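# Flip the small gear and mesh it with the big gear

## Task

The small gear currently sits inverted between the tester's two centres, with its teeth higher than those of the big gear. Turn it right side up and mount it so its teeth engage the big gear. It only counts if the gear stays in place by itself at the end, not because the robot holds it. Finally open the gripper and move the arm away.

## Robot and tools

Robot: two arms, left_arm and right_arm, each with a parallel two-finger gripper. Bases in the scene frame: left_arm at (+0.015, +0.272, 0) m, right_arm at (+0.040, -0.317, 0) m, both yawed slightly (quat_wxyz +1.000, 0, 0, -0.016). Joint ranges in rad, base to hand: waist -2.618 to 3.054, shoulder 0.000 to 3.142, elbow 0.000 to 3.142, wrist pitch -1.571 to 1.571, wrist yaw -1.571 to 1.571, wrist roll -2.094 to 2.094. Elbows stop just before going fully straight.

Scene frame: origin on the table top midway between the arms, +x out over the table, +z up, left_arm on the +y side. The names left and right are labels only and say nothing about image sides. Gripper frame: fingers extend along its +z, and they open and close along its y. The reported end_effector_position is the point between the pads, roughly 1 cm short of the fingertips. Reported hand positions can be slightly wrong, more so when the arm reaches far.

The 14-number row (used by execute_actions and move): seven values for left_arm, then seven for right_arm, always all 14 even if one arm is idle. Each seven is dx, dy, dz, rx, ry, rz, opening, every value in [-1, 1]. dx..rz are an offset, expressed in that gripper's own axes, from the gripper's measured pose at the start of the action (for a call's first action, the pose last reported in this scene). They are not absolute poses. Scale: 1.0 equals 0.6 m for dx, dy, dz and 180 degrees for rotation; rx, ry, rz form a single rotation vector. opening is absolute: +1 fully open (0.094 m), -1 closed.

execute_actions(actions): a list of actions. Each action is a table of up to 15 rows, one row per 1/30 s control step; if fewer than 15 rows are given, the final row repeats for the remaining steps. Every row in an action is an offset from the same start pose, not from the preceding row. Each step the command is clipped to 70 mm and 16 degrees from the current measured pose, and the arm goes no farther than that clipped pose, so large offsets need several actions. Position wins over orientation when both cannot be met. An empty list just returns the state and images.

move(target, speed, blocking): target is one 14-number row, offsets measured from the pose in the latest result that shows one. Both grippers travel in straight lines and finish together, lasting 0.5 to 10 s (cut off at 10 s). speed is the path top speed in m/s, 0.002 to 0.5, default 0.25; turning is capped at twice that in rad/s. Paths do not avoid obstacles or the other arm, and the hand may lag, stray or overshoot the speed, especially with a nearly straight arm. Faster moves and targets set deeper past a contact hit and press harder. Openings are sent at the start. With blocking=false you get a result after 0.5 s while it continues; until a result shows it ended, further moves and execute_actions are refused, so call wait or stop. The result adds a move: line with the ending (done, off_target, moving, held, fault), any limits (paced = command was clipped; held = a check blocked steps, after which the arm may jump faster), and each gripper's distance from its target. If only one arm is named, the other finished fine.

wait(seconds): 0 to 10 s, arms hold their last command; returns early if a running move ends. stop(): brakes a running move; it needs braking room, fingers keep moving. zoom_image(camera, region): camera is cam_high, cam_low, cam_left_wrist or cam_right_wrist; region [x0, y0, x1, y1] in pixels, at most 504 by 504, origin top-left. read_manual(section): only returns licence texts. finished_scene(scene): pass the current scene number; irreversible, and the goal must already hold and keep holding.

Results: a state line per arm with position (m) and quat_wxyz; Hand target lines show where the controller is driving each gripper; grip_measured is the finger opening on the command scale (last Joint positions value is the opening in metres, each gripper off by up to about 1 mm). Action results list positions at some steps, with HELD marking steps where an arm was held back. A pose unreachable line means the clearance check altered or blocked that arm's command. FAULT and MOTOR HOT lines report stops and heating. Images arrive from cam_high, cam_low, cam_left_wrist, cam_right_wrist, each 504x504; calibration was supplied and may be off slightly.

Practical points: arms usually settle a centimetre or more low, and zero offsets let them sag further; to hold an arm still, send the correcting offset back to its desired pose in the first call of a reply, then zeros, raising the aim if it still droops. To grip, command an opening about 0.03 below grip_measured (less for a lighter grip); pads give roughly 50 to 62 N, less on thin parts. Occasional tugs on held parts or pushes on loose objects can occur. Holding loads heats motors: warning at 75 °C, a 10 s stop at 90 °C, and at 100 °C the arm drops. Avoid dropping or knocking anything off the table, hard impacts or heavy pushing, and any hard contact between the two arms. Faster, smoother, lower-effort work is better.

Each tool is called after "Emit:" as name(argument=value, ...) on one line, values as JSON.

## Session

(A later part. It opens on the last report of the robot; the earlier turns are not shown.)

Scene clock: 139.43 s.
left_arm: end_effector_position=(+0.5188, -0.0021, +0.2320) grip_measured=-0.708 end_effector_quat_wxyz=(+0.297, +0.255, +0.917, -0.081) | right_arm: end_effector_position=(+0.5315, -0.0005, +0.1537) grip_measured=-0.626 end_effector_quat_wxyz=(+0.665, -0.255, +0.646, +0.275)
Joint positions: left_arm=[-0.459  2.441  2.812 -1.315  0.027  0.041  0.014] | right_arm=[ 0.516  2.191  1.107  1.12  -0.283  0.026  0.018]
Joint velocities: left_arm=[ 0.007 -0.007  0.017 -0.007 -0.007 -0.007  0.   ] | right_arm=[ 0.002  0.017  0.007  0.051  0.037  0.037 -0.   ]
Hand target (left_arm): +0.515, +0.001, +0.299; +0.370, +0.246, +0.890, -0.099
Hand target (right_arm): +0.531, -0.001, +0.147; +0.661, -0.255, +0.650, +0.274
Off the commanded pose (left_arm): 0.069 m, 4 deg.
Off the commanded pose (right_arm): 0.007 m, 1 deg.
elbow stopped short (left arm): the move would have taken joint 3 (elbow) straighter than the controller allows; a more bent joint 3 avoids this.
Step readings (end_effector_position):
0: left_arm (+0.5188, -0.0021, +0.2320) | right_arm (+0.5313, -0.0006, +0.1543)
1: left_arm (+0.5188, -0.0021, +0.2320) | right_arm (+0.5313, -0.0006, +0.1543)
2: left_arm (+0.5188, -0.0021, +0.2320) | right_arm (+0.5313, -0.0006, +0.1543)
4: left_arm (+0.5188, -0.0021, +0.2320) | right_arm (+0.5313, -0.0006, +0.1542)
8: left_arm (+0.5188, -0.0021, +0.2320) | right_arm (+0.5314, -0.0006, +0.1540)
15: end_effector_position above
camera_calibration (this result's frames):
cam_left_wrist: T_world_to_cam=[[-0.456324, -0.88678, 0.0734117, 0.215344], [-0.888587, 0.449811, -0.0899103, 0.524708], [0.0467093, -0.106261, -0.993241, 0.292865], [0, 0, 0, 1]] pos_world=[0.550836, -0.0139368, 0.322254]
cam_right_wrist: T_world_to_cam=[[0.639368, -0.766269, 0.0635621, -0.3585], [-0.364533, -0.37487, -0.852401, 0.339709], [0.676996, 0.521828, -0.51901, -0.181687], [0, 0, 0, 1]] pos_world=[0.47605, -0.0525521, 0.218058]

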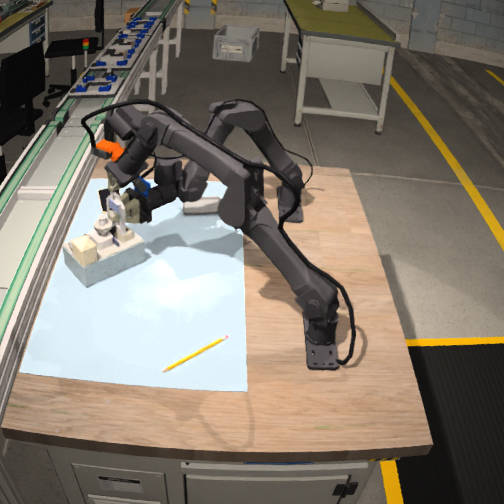

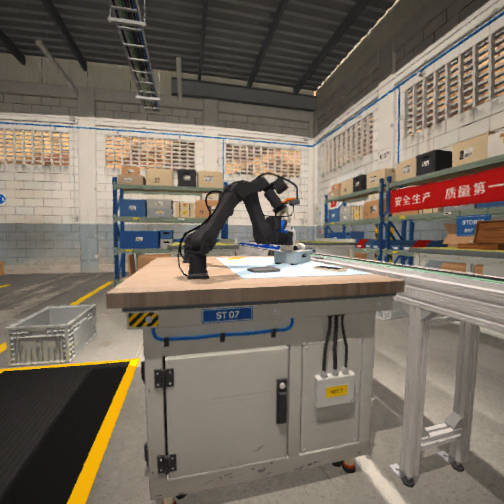

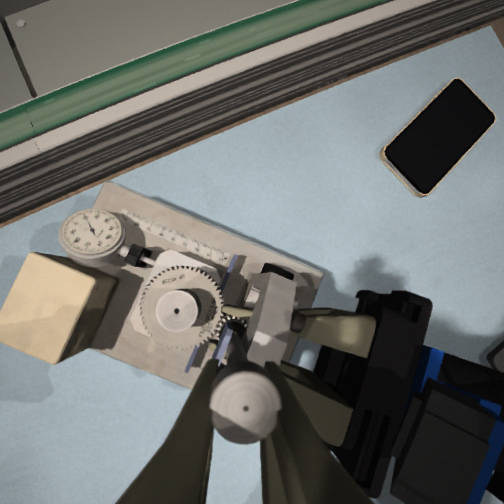

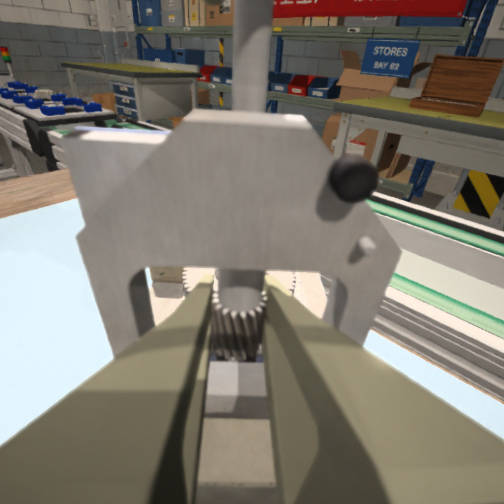

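Emit:
execute_actions(actions=[[[-0.055,0,-0.072,0,-0.015,0,-0.85, 0,0,0,0,0,0,-0.76]],[[-0.045,0,-0.058,0,-0.012,0,-0.85, 0,0,0,0,0,0,-0.76]],[[-0.04,0,-0.052,0,-0.01,0,-0.85, 0,0,0,0,0,0,-0.76]]])

Scene clock: 141.20 s.
left_arm: end_effector_position=(+0.5186, -0.0020, +0.2225) grip_measured=-0.708 end_effector_quat_wxyz=(+0.286, +0.255, +0.920, -0.079) | right_arm: end_effector_position=(+0.5315, -0.0005, +0.1536) grip_measured=-0.626 end_effector_quat_wxyz=(+0.665, -0.255, +0.646, +0.275)
Joint positions: left_arm=[-0.459  2.46   2.82  -1.328  0.027  0.041  0.014] | right_arm=[ 0.516  2.192  1.107  1.122 -0.283  0.026  0.018]
Joint velocities: left_arm=[-0.002  0.017 -0.007  0.066  0.051 -0.022 -0.   ] | right_arm=[-0.007 -0.002 -0.002 -0.066  0.037 -0.037  0.   ]
Hand target (left_arm): +0.518, -0.001, +0.265; +0.333, +0.250, +0.905, -0.090
Hand target (right_arm): +0.532, -0.000, +0.154; +0.665, -0.255, +0.646, +0.275
Off the commanded pose (left_arm): 0.044 m, 2 deg.
Off the commanded pose (right_arm): 0.000 m, 0 deg.
elbow stopped short (left arm): the move would have taken joint 3 (elbow) straighter than the controller allows; a more bent joint 3 avoids this.
Step readings (end_effector_position; steps 1 to 15: 1st action; 16 to 30: 2nd action; 31 to 45: 3rd action):
0: left_arm (+0.5188, -0.0021, +0.2320) | right_arm (+0.5315, -0.0005, +0.1536)
1: left_arm (+0.5188, -0.0021, +0.2316) | right_arm (+0.5315, -0.0005, +0.1536)
2: left_arm (+0.5188, -0.0021, +0.2316) | right_arm (+0.5315, -0.0005, +0.1536)
4: left_arm (+0.5188, -0.0021, +0.2316) | right_arm (+0.5315, -0.0005, +0.1536)
8: left_arm (+0.5188, -0.0021, +0.2316) | right_arm (+0.5315, -0.0005, +0.1536)
15: left_arm (+0.5188, -0.0021, +0.2316) | right_arm (+0.5315, -0.0005, +0.1536)
16: left_arm (+0.5188, -0.0021, +0.2312) | right_arm (+0.5315, -0.0005, +0.1536)
17: left_arm (+0.5189, -0.0021, +0.2308) | right_arm (+0.5315, -0.0005, +0.1536)
19: left_arm (+0.5188, -0.0021, +0.2294) | right_arm (+0.5315, -0.0005, +0.1536)
23: left_arm (+0.5187, -0.0020, +0.2273) | right_arm (+0.5315, -0.0005, +0.1536)
30: left_arm (+0.5187, -0.0020, +0.2273) | right_arm (+0.5315, -0.0005, +0.1536)
31: left_arm (+0.5187, -0.0021, +0.2266) | right_arm (+0.5315, -0.0005, +0.1536)
32: left_arm (+0.5187, -0.0021, +0.2262) | right_arm (+0.5315, -0.0005, +0.1536)
34: left_arm (+0.5187, -0.0020, +0.2245) | right_arm (+0.5315, -0.0005, +0.1536)
38: left_arm (+0.5186, -0.0020, +0.2225) | right_arm (+0.5315, -0.0005, +0.1536)
45: end_effector_position above
camera_calibration (this result's frames):
cam_left_wrist: T_world_to_cam=[[-0.454774, -0.887611, 0.0729871, 0.215335], [-0.890238, 0.450696, -0.0659576, 0.519236], [0.0256497, -0.0949717, -0.995149, 0.294776], [0, 0, 0, 1]] pos_world=[0.552611, -0.0148887, 0.311877]
cam_right_wrist: T_world_to_cam=[[0.639325, -0.766292, 0.0637209, -0.358501], [-0.363958, -0.374566, -0.852781, 0.339416], [0.677347, 0.522012, -0.518368, -0.182014], [0, 0, 0, 1]] pos_world=[0.476018, -0.0525688, 0.217941]

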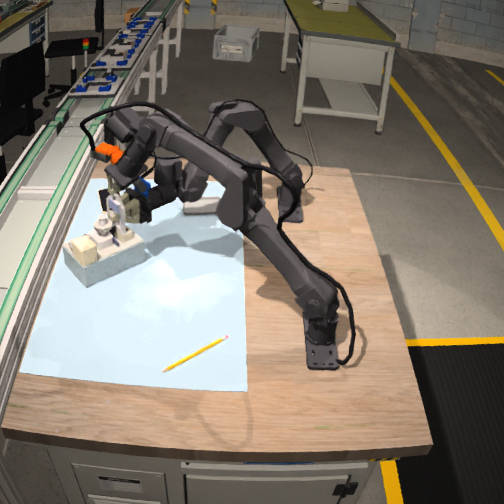

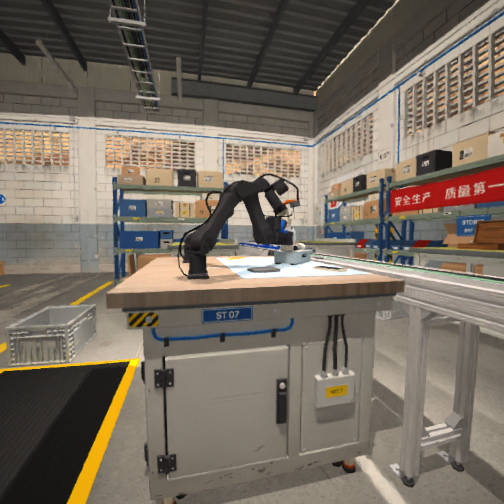

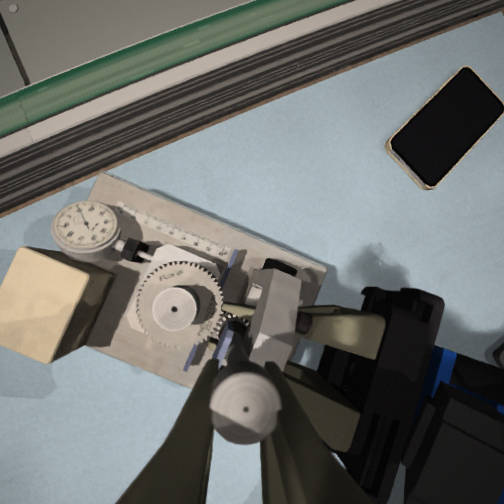

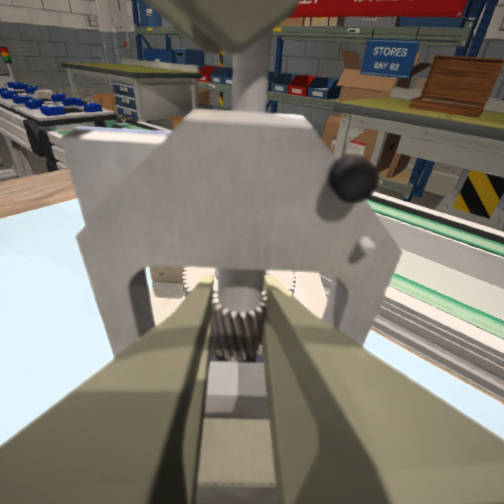

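Emit:
execute_actions(actions=[[[-0.038,0,-0.05,0,-0.01,0,-0.85, 0,0,0,0,0,0,-0.76]],[[-0.034,0,-0.045,0,-0.01,0,-0.85, 0,0,0,0,0,0,-0.76]],[[-0.03,0,-0.04,0,-0.01,0,-0.85, 0,0,0,0,0,0,-0.76]]])

Scene clock: 142.80 s.
left_arm: end_effector_position=(+0.5186, -0.0020, +0.2185) grip_measured=-0.708 end_effector_quat_wxyz=(+0.282, +0.256, +0.922, -0.078) | right_arm: end_effector_position=(+0.5313, -0.0002, +0.1528) grip_measured=-0.626 end_effector_quat_wxyz=(+0.663, -0.256, +0.647, +0.275)
Joint positions: left_arm=[-0.459  2.47   2.827 -1.335  0.027  0.041  0.014] | right_arm=[ 0.516  2.192  1.107  1.118 -0.285  0.026  0.018]
Joint velocities: left_arm=[-0.012  0.002 -0.002  0.022 -0.022 -0.022  0.   ] | right_arm=[ 0.002  0.007  0.002  0.007  0.022  0.007 -0.   ]
Hand target (left_arm): +0.518, -0.001, +0.250; +0.316, +0.252, +0.910, -0.086
Hand target (right_arm): +0.532, -0.001, +0.154; +0.665, -0.255, +0.646, +0.275
Off the commanded pose (left_arm): 0.033 m, 2 deg.
Off the commanded pose (right_arm): 0.001 m, 0 deg.
elbow stopped short (left arm): the move would have taken joint 3 (elbow) straighter than the controller allows; a more bent joint 3 avoids this.
Step readings (end_effector_position; steps 1 to 15: 1st action; 16 to 30: 2nd action; 31 to 45: 3rd action):
0: left_arm (+0.5186, -0.0020, +0.2225) | right_arm (+0.5315, -0.0005, +0.1536)
1: left_arm (+0.5186, -0.0020, +0.2222) | right_arm (+0.5315, -0.0005, +0.1536)
2: left_arm (+0.5187, -0.0020, +0.2223) | right_arm (+0.5315, -0.0005, +0.1536)
4: left_arm (+0.5187, -0.0020, +0.2219) | right_arm (+0.5315, -0.0005, +0.1536)
8: left_arm (+0.5187, -0.0020, +0.2214) | right_arm (+0.5315, -0.0005, +0.1536)
15: left_arm (+0.5186, -0.0020, +0.2214) | right_arm (+0.5315, -0.0005, +0.1536)
16: left_arm (+0.5186, -0.0020, +0.2214) | right_arm (+0.5315, -0.0005, +0.1536)
17: left_arm (+0.5186, -0.0020, +0.2214) | right_arm (+0.5315, -0.0005, +0.1536)
19: left_arm (+0.5186, -0.0020, +0.2214) | right_arm (+0.5315, -0.0005, +0.1536)
23: left_arm (+0.5186, -0.0020, +0.2214) | right_arm (+0.5315, -0.0005, +0.1536)
30: left_arm (+0.5186, -0.0020, +0.2214) | right_arm (+0.5315, -0.0005, +0.1536)
31: left_arm (+0.5186, -0.0020, +0.2207) | right_arm (+0.5315, -0.0005, +0.1536)
32: left_arm (+0.5186, -0.0020, +0.2202) | right_arm (+0.5315, -0.0004, +0.1536)
34: left_arm (+0.5186, -0.0020, +0.2188) | right_arm (+0.5313, -0.0002, +0.1533)
38: left_arm (+0.5186, -0.0020, +0.2185) | right_arm (+0.5313, -0.0002, +0.1528)
45: end_effector_position above
camera_calibration (this result's frames):
cam_left_wrist: T_world_to_cam=[[-0.454137, -0.887953, 0.0727996, 0.215336], [-0.890771, 0.450982, -0.0560605, 0.517058], [0.0169477, -0.0903069, -0.99577, 0.295471], [0, 0, 0, 1]] pos_world=[0.553365, -0.0152925, 0.307531]
cam_right_wrist: T_world_to_cam=[[0.640975, -0.764966, 0.0630685, -0.358892], [-0.365802, -0.376677, -0.85106, 0.339443], [0.674789, 0.522438, -0.521267, -0.180635], [0, 0, 0, 1]] pos_world=[0.4761, -0.0523097, 0.217362]

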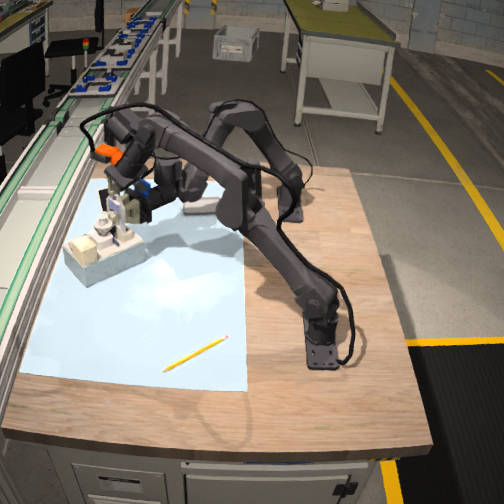

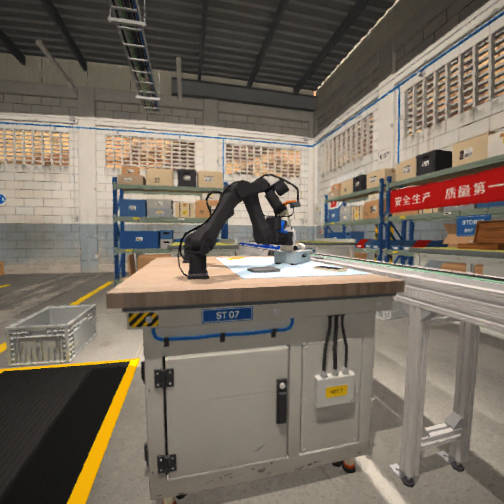

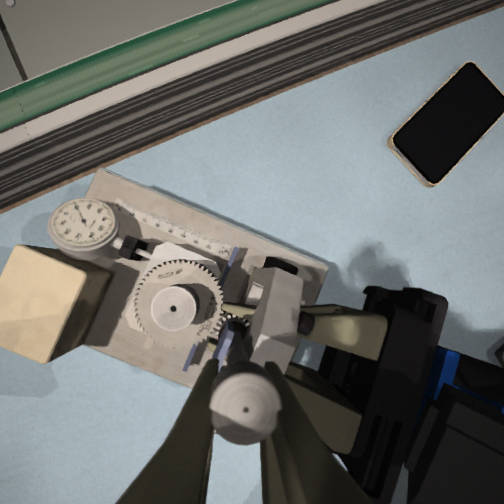

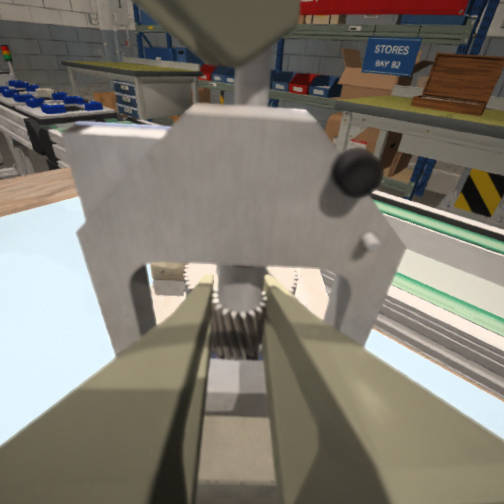

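Emit:
execute_actions(actions=[[[-0.026,0,-0.034,0,-0.008,0,-0.85, 0.003,0,0,0,0,0,-0.65]],[[-0.02,0,-0.027,0,-0.006,0,-0.85, 0.003,0,0,0,0,0,-0.635]],[[-0.014,0,-0.019,0,-0.004,0,-0.85, 0.003,0,0,0,0,0,-0.635]]])

Scene clock: 144.50 s.
left_arm: end_effector_position=(+0.5187, -0.0020, +0.2168) grip_measured=-0.708 end_effector_quat_wxyz=(+0.280, +0.256, +0.922, -0.077) | right_arm: end_effector_position=(+0.5313, -0.0001, +0.1523) grip_measured=-0.624 end_effector_quat_wxyz=(+0.663, -0.256, +0.648, +0.276)
Joint positions: left_arm=[-0.459  2.479  2.839 -1.343  0.027  0.041  0.014] | right_arm=[ 0.516  2.192  1.107  1.116 -0.285  0.026  0.018]
Joint velocities: left_arm=[ 0.012  0.007 -0.012 -0.022 -0.022 -0.037  0.   ] | right_arm=[ 0.017  0.002 -0.002  0.007 -0.007  0.022  0.   ]
Hand target (left_arm): +0.519, -0.002, +0.231; +0.295, +0.254, +0.918, -0.081
Hand target (right_arm): +0.531, -0.000, +0.150; +0.663, -0.256, +0.648, +0.276
Off the commanded pose (left_arm): 0.015 m, 1 deg.
Off the commanded pose (right_arm): 0.002 m, 0 deg.
elbow stopped short (left arm): the move would have taken joint 3 (elbow) straighter than the controller allows; a more bent joint 3 avoids this.
Step readings (end_effector_position; steps 1 to 15: 1st action; 16 to 30: 2nd action; 31 to 45: 3rd action):
0: left_arm (+0.5186, -0.0020, +0.2185) | right_arm (+0.5313, -0.0002, +0.1528)
1: left_arm (+0.5187, -0.0020, +0.2182) | right_arm (+0.5313, -0.0002, +0.1528)
2: left_arm (+0.5187, -0.0020, +0.2182) | right_arm (+0.5313, -0.0002, +0.1528)
4: left_arm (+0.5186, -0.0020, +0.2181) | right_arm (+0.5313, -0.0002, +0.1527)
8: left_arm (+0.5186, -0.0020, +0.2180) | right_arm (+0.5313, -0.0002, +0.1525)
15: left_arm (+0.5186, -0.0020, +0.2180) | right_arm (+0.5313, -0.0002, +0.1525)
16: left_arm (+0.5186, -0.0020, +0.2178) | right_arm (+0.5313, -0.0002, +0.1525)
17: left_arm (+0.5186, -0.0020, +0.2174) | right_arm (+0.5313, -0.0002, +0.1524)
19: left_arm (+0.5187, -0.0020, +0.2173) | right_arm (+0.5313, -0.0001, +0.1523)
23: left_arm (+0.5187, -0.0020, +0.2173) | right_arm (+0.5313, -0.0001, +0.1523)
30: left_arm (+0.5187, -0.0020, +0.2173) | right_arm (+0.5313, -0.0001, +0.1523)
31: left_arm (+0.5187, -0.0020, +0.2168) | right_arm (+0.5313, -0.0001, +0.1523)
32: left_arm (+0.5187, -0.0020, +0.2168) | right_arm (+0.5313, -0.0001, +0.1523)
34: left_arm (+0.5187, -0.0020, +0.2168) | right_arm (+0.5313, -0.0001, +0.1523)
38: left_arm (+0.5187, -0.0020, +0.2168) | right_arm (+0.5313, -0.0001, +0.1523)
45: end_effector_position above
camera_calibration (this result's frames):
cam_left_wrist: T_world_to_cam=[[-0.453868, -0.888097, 0.0727182, 0.215335], [-0.89097, 0.451089, -0.0518715, 0.516238], [0.0132646, -0.0883325, -0.996003, 0.295755], [0, 0, 0, 1]] pos_world=[0.553763, -0.015506, 0.305692]
cam_right_wrist: T_world_to_cam=[[0.641393, -0.764654, 0.062599, -0.358944], [-0.367375, -0.377734, -0.849913, 0.339643], [0.673535, 0.522131, -0.523191, -0.179972], [0, 0, 0, 1]] pos_world=[0.476219, -0.0522041, 0.216977]

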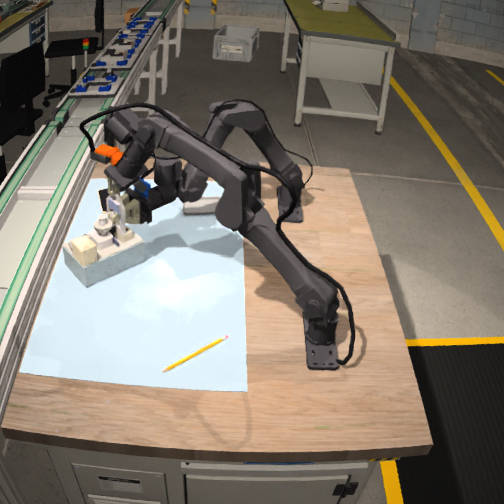

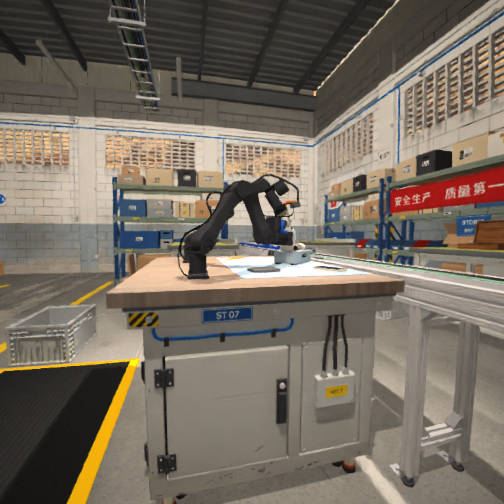

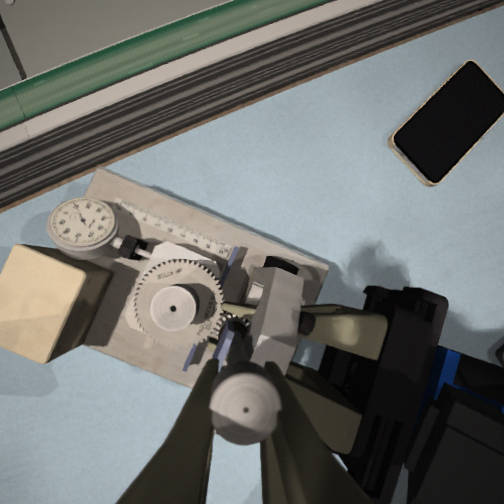

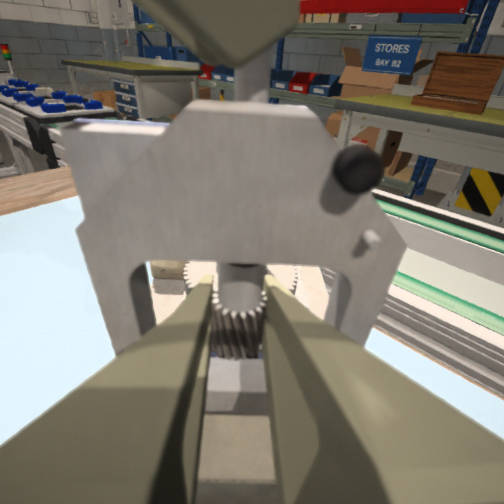

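Emit:
execute_actions(actions=[[[-0.01,0,-0.013,0,-0.003,0,-0.85, 0,0,0,0,0,0,-0.6]],[[-0.004,0,-0.005,0,0,0,-0.85, 0,0,0,0,0,0,-0.55]]])

Emit:
zoom_image(camera="cam_left_wrist", region=[130,240,330,400])

Scene clock: 145.67 s.
left_arm: end_effector_position=(+0.5185, -0.0020, +0.2129) grip_measured=-0.708 end_effector_quat_wxyz=(+0.275, +0.256, +0.923, -0.076) | right_arm: end_effector_position=(+0.5314, -0.0002, +0.1521) grip_measured=-0.553 end_effector_quat_wxyz=(+0.662, -0.256, +0.648, +0.275)
Joint positions: left_arm=[-0.459  2.489  2.847 -1.351  0.027  0.041  0.014] | right_arm=[ 0.516  2.192  1.107  1.115 -0.284  0.026  0.021]
Joint velocities: left_arm=[ 0.002  0.002  0.007 -0.007 -0.081 -0.037  0.001] | right_arm=[ 0.002 -0.007 -0.002  0.007 -0.007  0.051  0.001]
Hand target (left_arm): +0.519, -0.002, +0.220; +0.283, +0.256, +0.921, -0.078
Hand target (right_arm): +0.531, -0.000, +0.152; +0.662, -0.256, +0.648, +0.275
Off the commanded pose (left_arm): 0.008 m, 1 deg.
Off the commanded pose (right_arm): 0.000 m, 0 deg.
elbow stopped short (left arm): the move would have taken joint 3 (elbow) straighter than the controller allows; a more bent joint 3 avoids this.
Step readings (end_effector_position; steps 1 to 15: 1st action; 16 to 30: 2nd action):
0: left_arm (+0.5187, -0.0020, +0.2168) | right_arm (+0.5313, -0.0001, +0.1523)
1: left_arm (+0.5187, -0.0021, +0.2166) | right_arm (+0.5313, -0.0001, +0.1522)
2: left_arm (+0.5187, -0.0021, +0.2166) | right_arm (+0.5313, -0.0001, +0.1521)
4: left_arm (+0.5187, -0.0020, +0.2164) | right_arm (+0.5313, -0.0001, +0.1521)
8: left_arm (+0.5186, -0.0020, +0.2167) | right_arm (+0.5313, -0.0001, +0.1521)
15: left_arm (+0.5186, -0.0020, +0.2167) | right_arm (+0.5313, -0.0001, +0.1521)
16: left_arm (+0.5186, -0.0020, +0.2161) | right_arm (+0.5313, -0.0001, +0.1521)
17: left_arm (+0.5187, -0.0020, +0.2149) | right_arm (+0.5314, -0.0002, +0.1521)
19: left_arm (+0.5186, -0.0020, +0.2130) | right_arm (+0.5314, -0.0002, +0.1521)
23: left_arm (+0.5185, -0.0020, +0.2129) | right_arm (+0.5314, -0.0002, +0.1521)
30: end_effector_position above
camera_calibration (this result's frames):
cam_left_wrist: T_world_to_cam=[[-0.453407, -0.888322, 0.072839, 0.215288], [-0.891293, 0.451483, -0.0419594, 0.513965], [0.0043879, -0.0839455, -0.996461, 0.296578], [0, 0, 0, 1]] pos_world=[0.554405, -0.0159043, 0.301412]
cam_right_wrist: T_world_to_cam=[[0.640853, -0.765122, 0.0624156, -0.358754], [-0.368246, -0.377738, -0.849534, 0.339893], [0.673574, 0.521442, -0.523828, -0.18001], [0, 0, 0, 1]] pos_world=[0.476323, -0.0522355, 0.216849]

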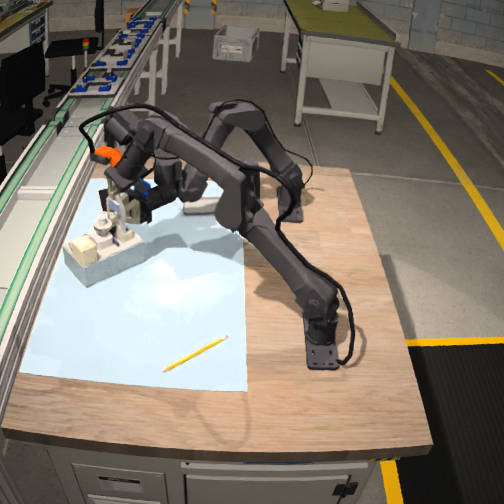

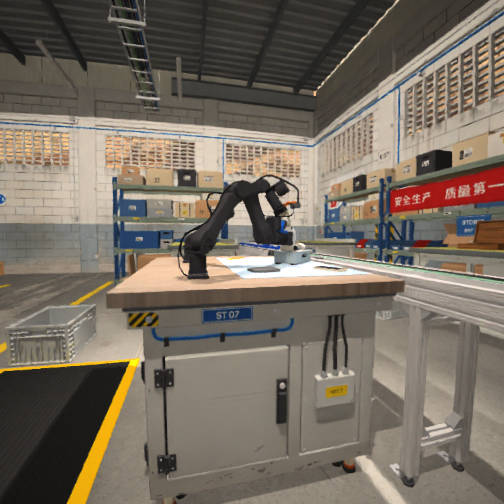

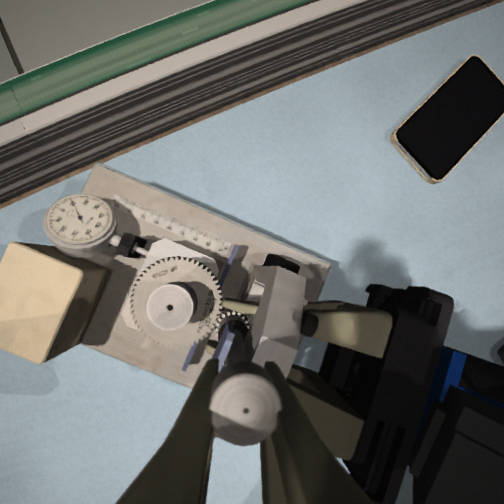

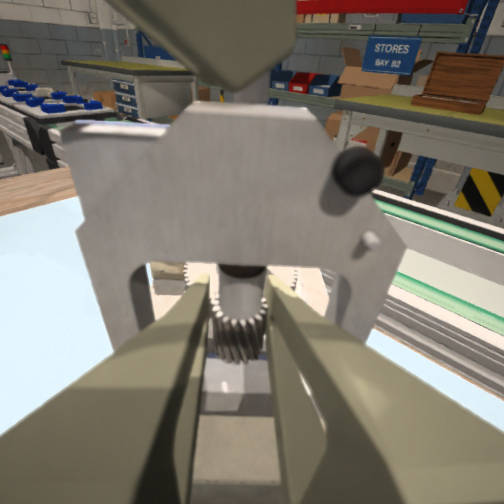

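Region (130, 240, 330, 400) of cam_left_wrist's 504x504 image, scaled by 2.520, with more detail than that image has; it fills the top 403 rows of this view, and the rest is white.

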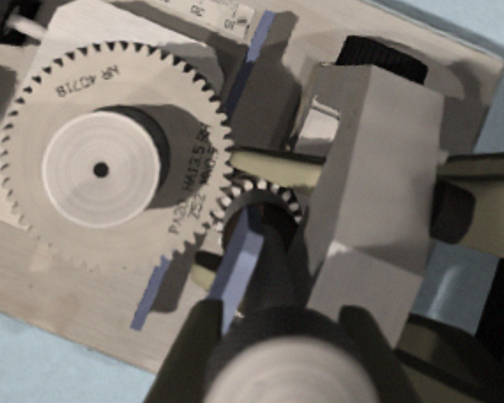

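Snapped to 0.213. Release and withdraw.

Emit:
move(target=[0,0,0,0,0,0,-0.3, 0,0,0,0,0,0,-0.4], speed=0.05)

Emit:
move(target=[0,0,-0.15,0,0,0,-0.3, -0.01,0,-0.17,0,0,0,-0.4], speed=0.1)

Emit:
zoom_image(camera="cam_right_wrist", region=[130,80,370,300])

Scene clock: 146.53 s.
left_arm: end_effector_position=(+0.5185, -0.0020, +0.2129) grip_measured=-0.303 end_effector_quat_wxyz=(+0.275, +0.256, +0.923, -0.076) | right_arm: end_effector_position=(+0.5314, -0.0002, +0.1521) grip_measured=-0.403 end_effector_quat_wxyz=(+0.662, -0.256, +0.648, +0.275)
Joint positions: left_arm=[-0.459  2.489  2.847 -1.351  0.027  0.041  0.033] | right_arm=[ 0.516  2.192  1.107  1.115 -0.284  0.026  0.028]
Joint velocities: left_arm=[ 0.012  0.002 -0.007 -0.037  0.007 -0.022 -0.001] | right_arm=[-0.012  0.007 -0.007 -0.037 -0.007 -0.081 -0.001]
Hand target (left_arm): +0.518, -0.002, +0.213; +0.275, +0.256, +0.924, -0.076
Hand target (right_arm): +0.531, -0.000, +0.152; +0.662, -0.256, +0.648, +0.275
Off the commanded pose (left_arm): 0.000 m, 0 deg.
Off the commanded pose (right_arm): 0.000 m, 0 deg.
move: done
camera_calibration (this result's frames):
cam_left_wrist: T_world_to_cam=[[-0.453407, -0.888322, 0.072839, 0.215288], [-0.891293, 0.451483, -0.0419594, 0.513965], [0.0043879, -0.0839455, -0.996461, 0.296578], [0, 0, 0, 1]] pos_world=[0.554405, -0.0159043, 0.301412]
cam_right_wrist: T_world_to_cam=[[0.640853, -0.765122, 0.0624156, -0.358754], [-0.368246, -0.377738, -0.849534, 0.339893], [0.673574, 0.521442, -0.523828, -0.18001], [0, 0, 0, 1]] pos_world=[0.476323, -0.0522355, 0.216849]

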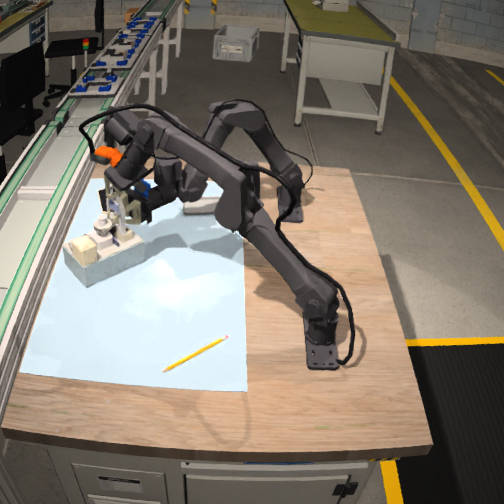

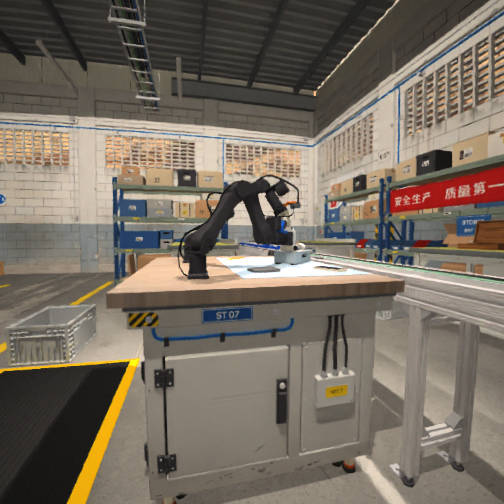

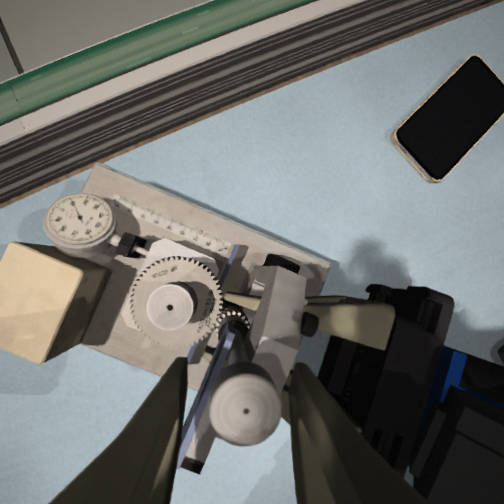

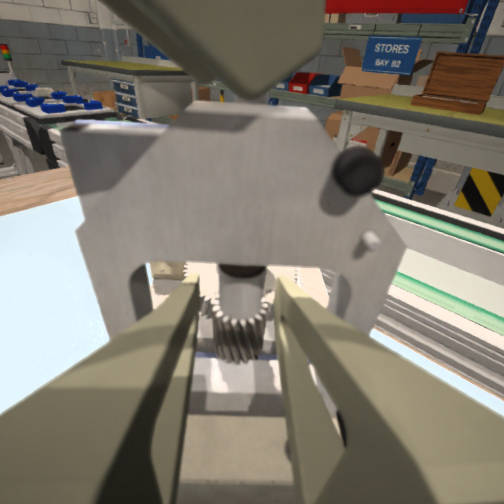

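Scene clock: 148.00 s.
left_arm: end_effector_position=(+0.4782, +0.0196, +0.2668) grip_measured=-0.303 end_effector_quat_wxyz=(+0.274, +0.256, +0.924, -0.076) | right_arm: end_effector_position=(+0.4611, -0.0665, +0.1463) grip_measured=-0.403 end_effector_quat_wxyz=(+0.654, -0.257, +0.656, +0.275)
Joint positions: left_arm=[-0.459  2.352  2.847 -1.49   0.027  0.041  0.033] | right_arm=[ 0.435  1.965  0.684  1.288 -0.368  0.026  0.028]
Joint velocities: left_arm=[ 0.007 -0.007 -0.002 -0.051  0.022  0.007 -0.001] | right_arm=[-0.002 -0.012  0.007  0.051  0.051 -0.022 -0.   ]
Hand target (left_arm): +0.476, +0.025, +0.287; +0.294, +0.254, +0.918, -0.081
Hand target (right_arm): +0.459, -0.071, +0.156; +0.662, -0.257, +0.648, +0.274
Off the commanded pose (left_arm): 0.022 m, 0 deg.
Off the commanded pose (right_arm): 0.010 m, 1 deg.
elbow stopped short (left arm): the move would have taken joint 3 (elbow) straighter than the controller allows; a more bent joint 3 avoids this.
move: off_target (left_arm)
camera_calibration (this result's frames):
cam_left_wrist: T_world_to_cam=[[-0.453236, -0.888414, 0.0727851, 0.212216], [-0.891388, 0.451534, -0.039292, 0.469856], [0.00204259, -0.0826883, -0.996573, 0.353402], [0, 0, 0, 1]] pos_world=[0.514286, 0.00560172, 0.355206]
cam_right_wrist: T_world_to_cam=[[0.64324, -0.763438, 0.0583581, -0.36441], [-0.384878, -0.388287, -0.837319, 0.289292], [0.6619, 0.516136, -0.543592, -0.0932132], [0, 0, 0, 1]] pos_world=[0.407443, -0.117766, 0.212826]

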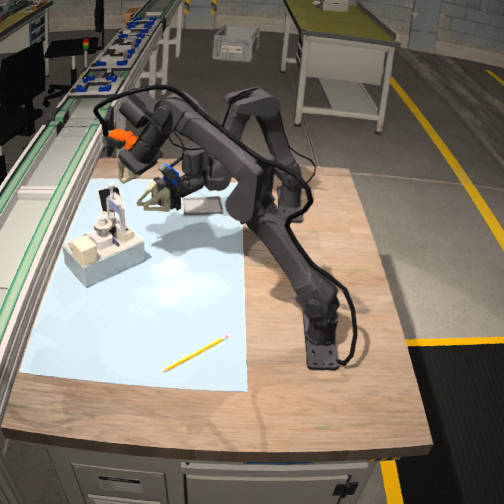

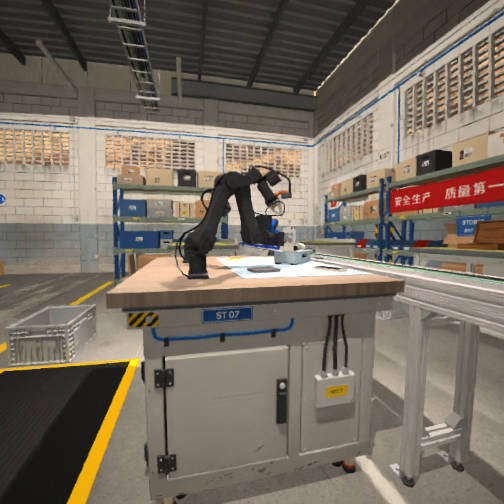

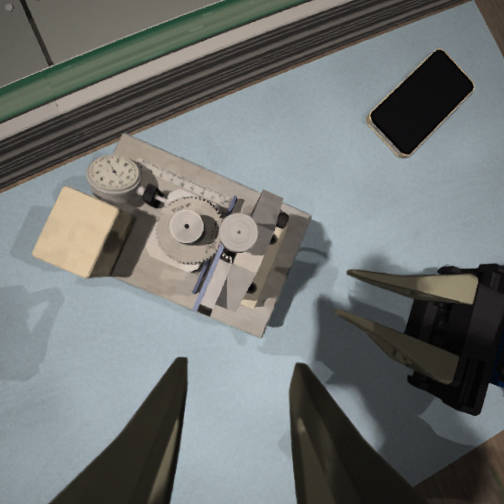

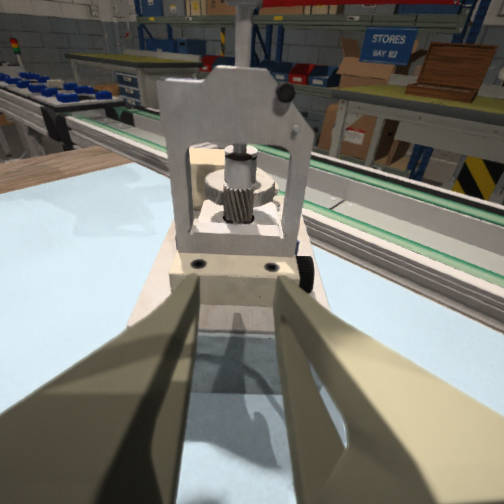

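Region (130, 80, 370, 300) of cam_right_wrist's 504x504 image, scaled by 2.100, with more detail than that image has; it fills the top 462 rows of this view, and the rest is white.

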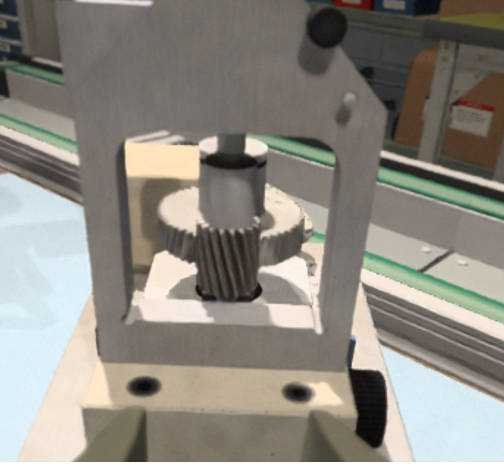

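Emit:
finished_scene(scene=1)

The scene is finished: the task was done.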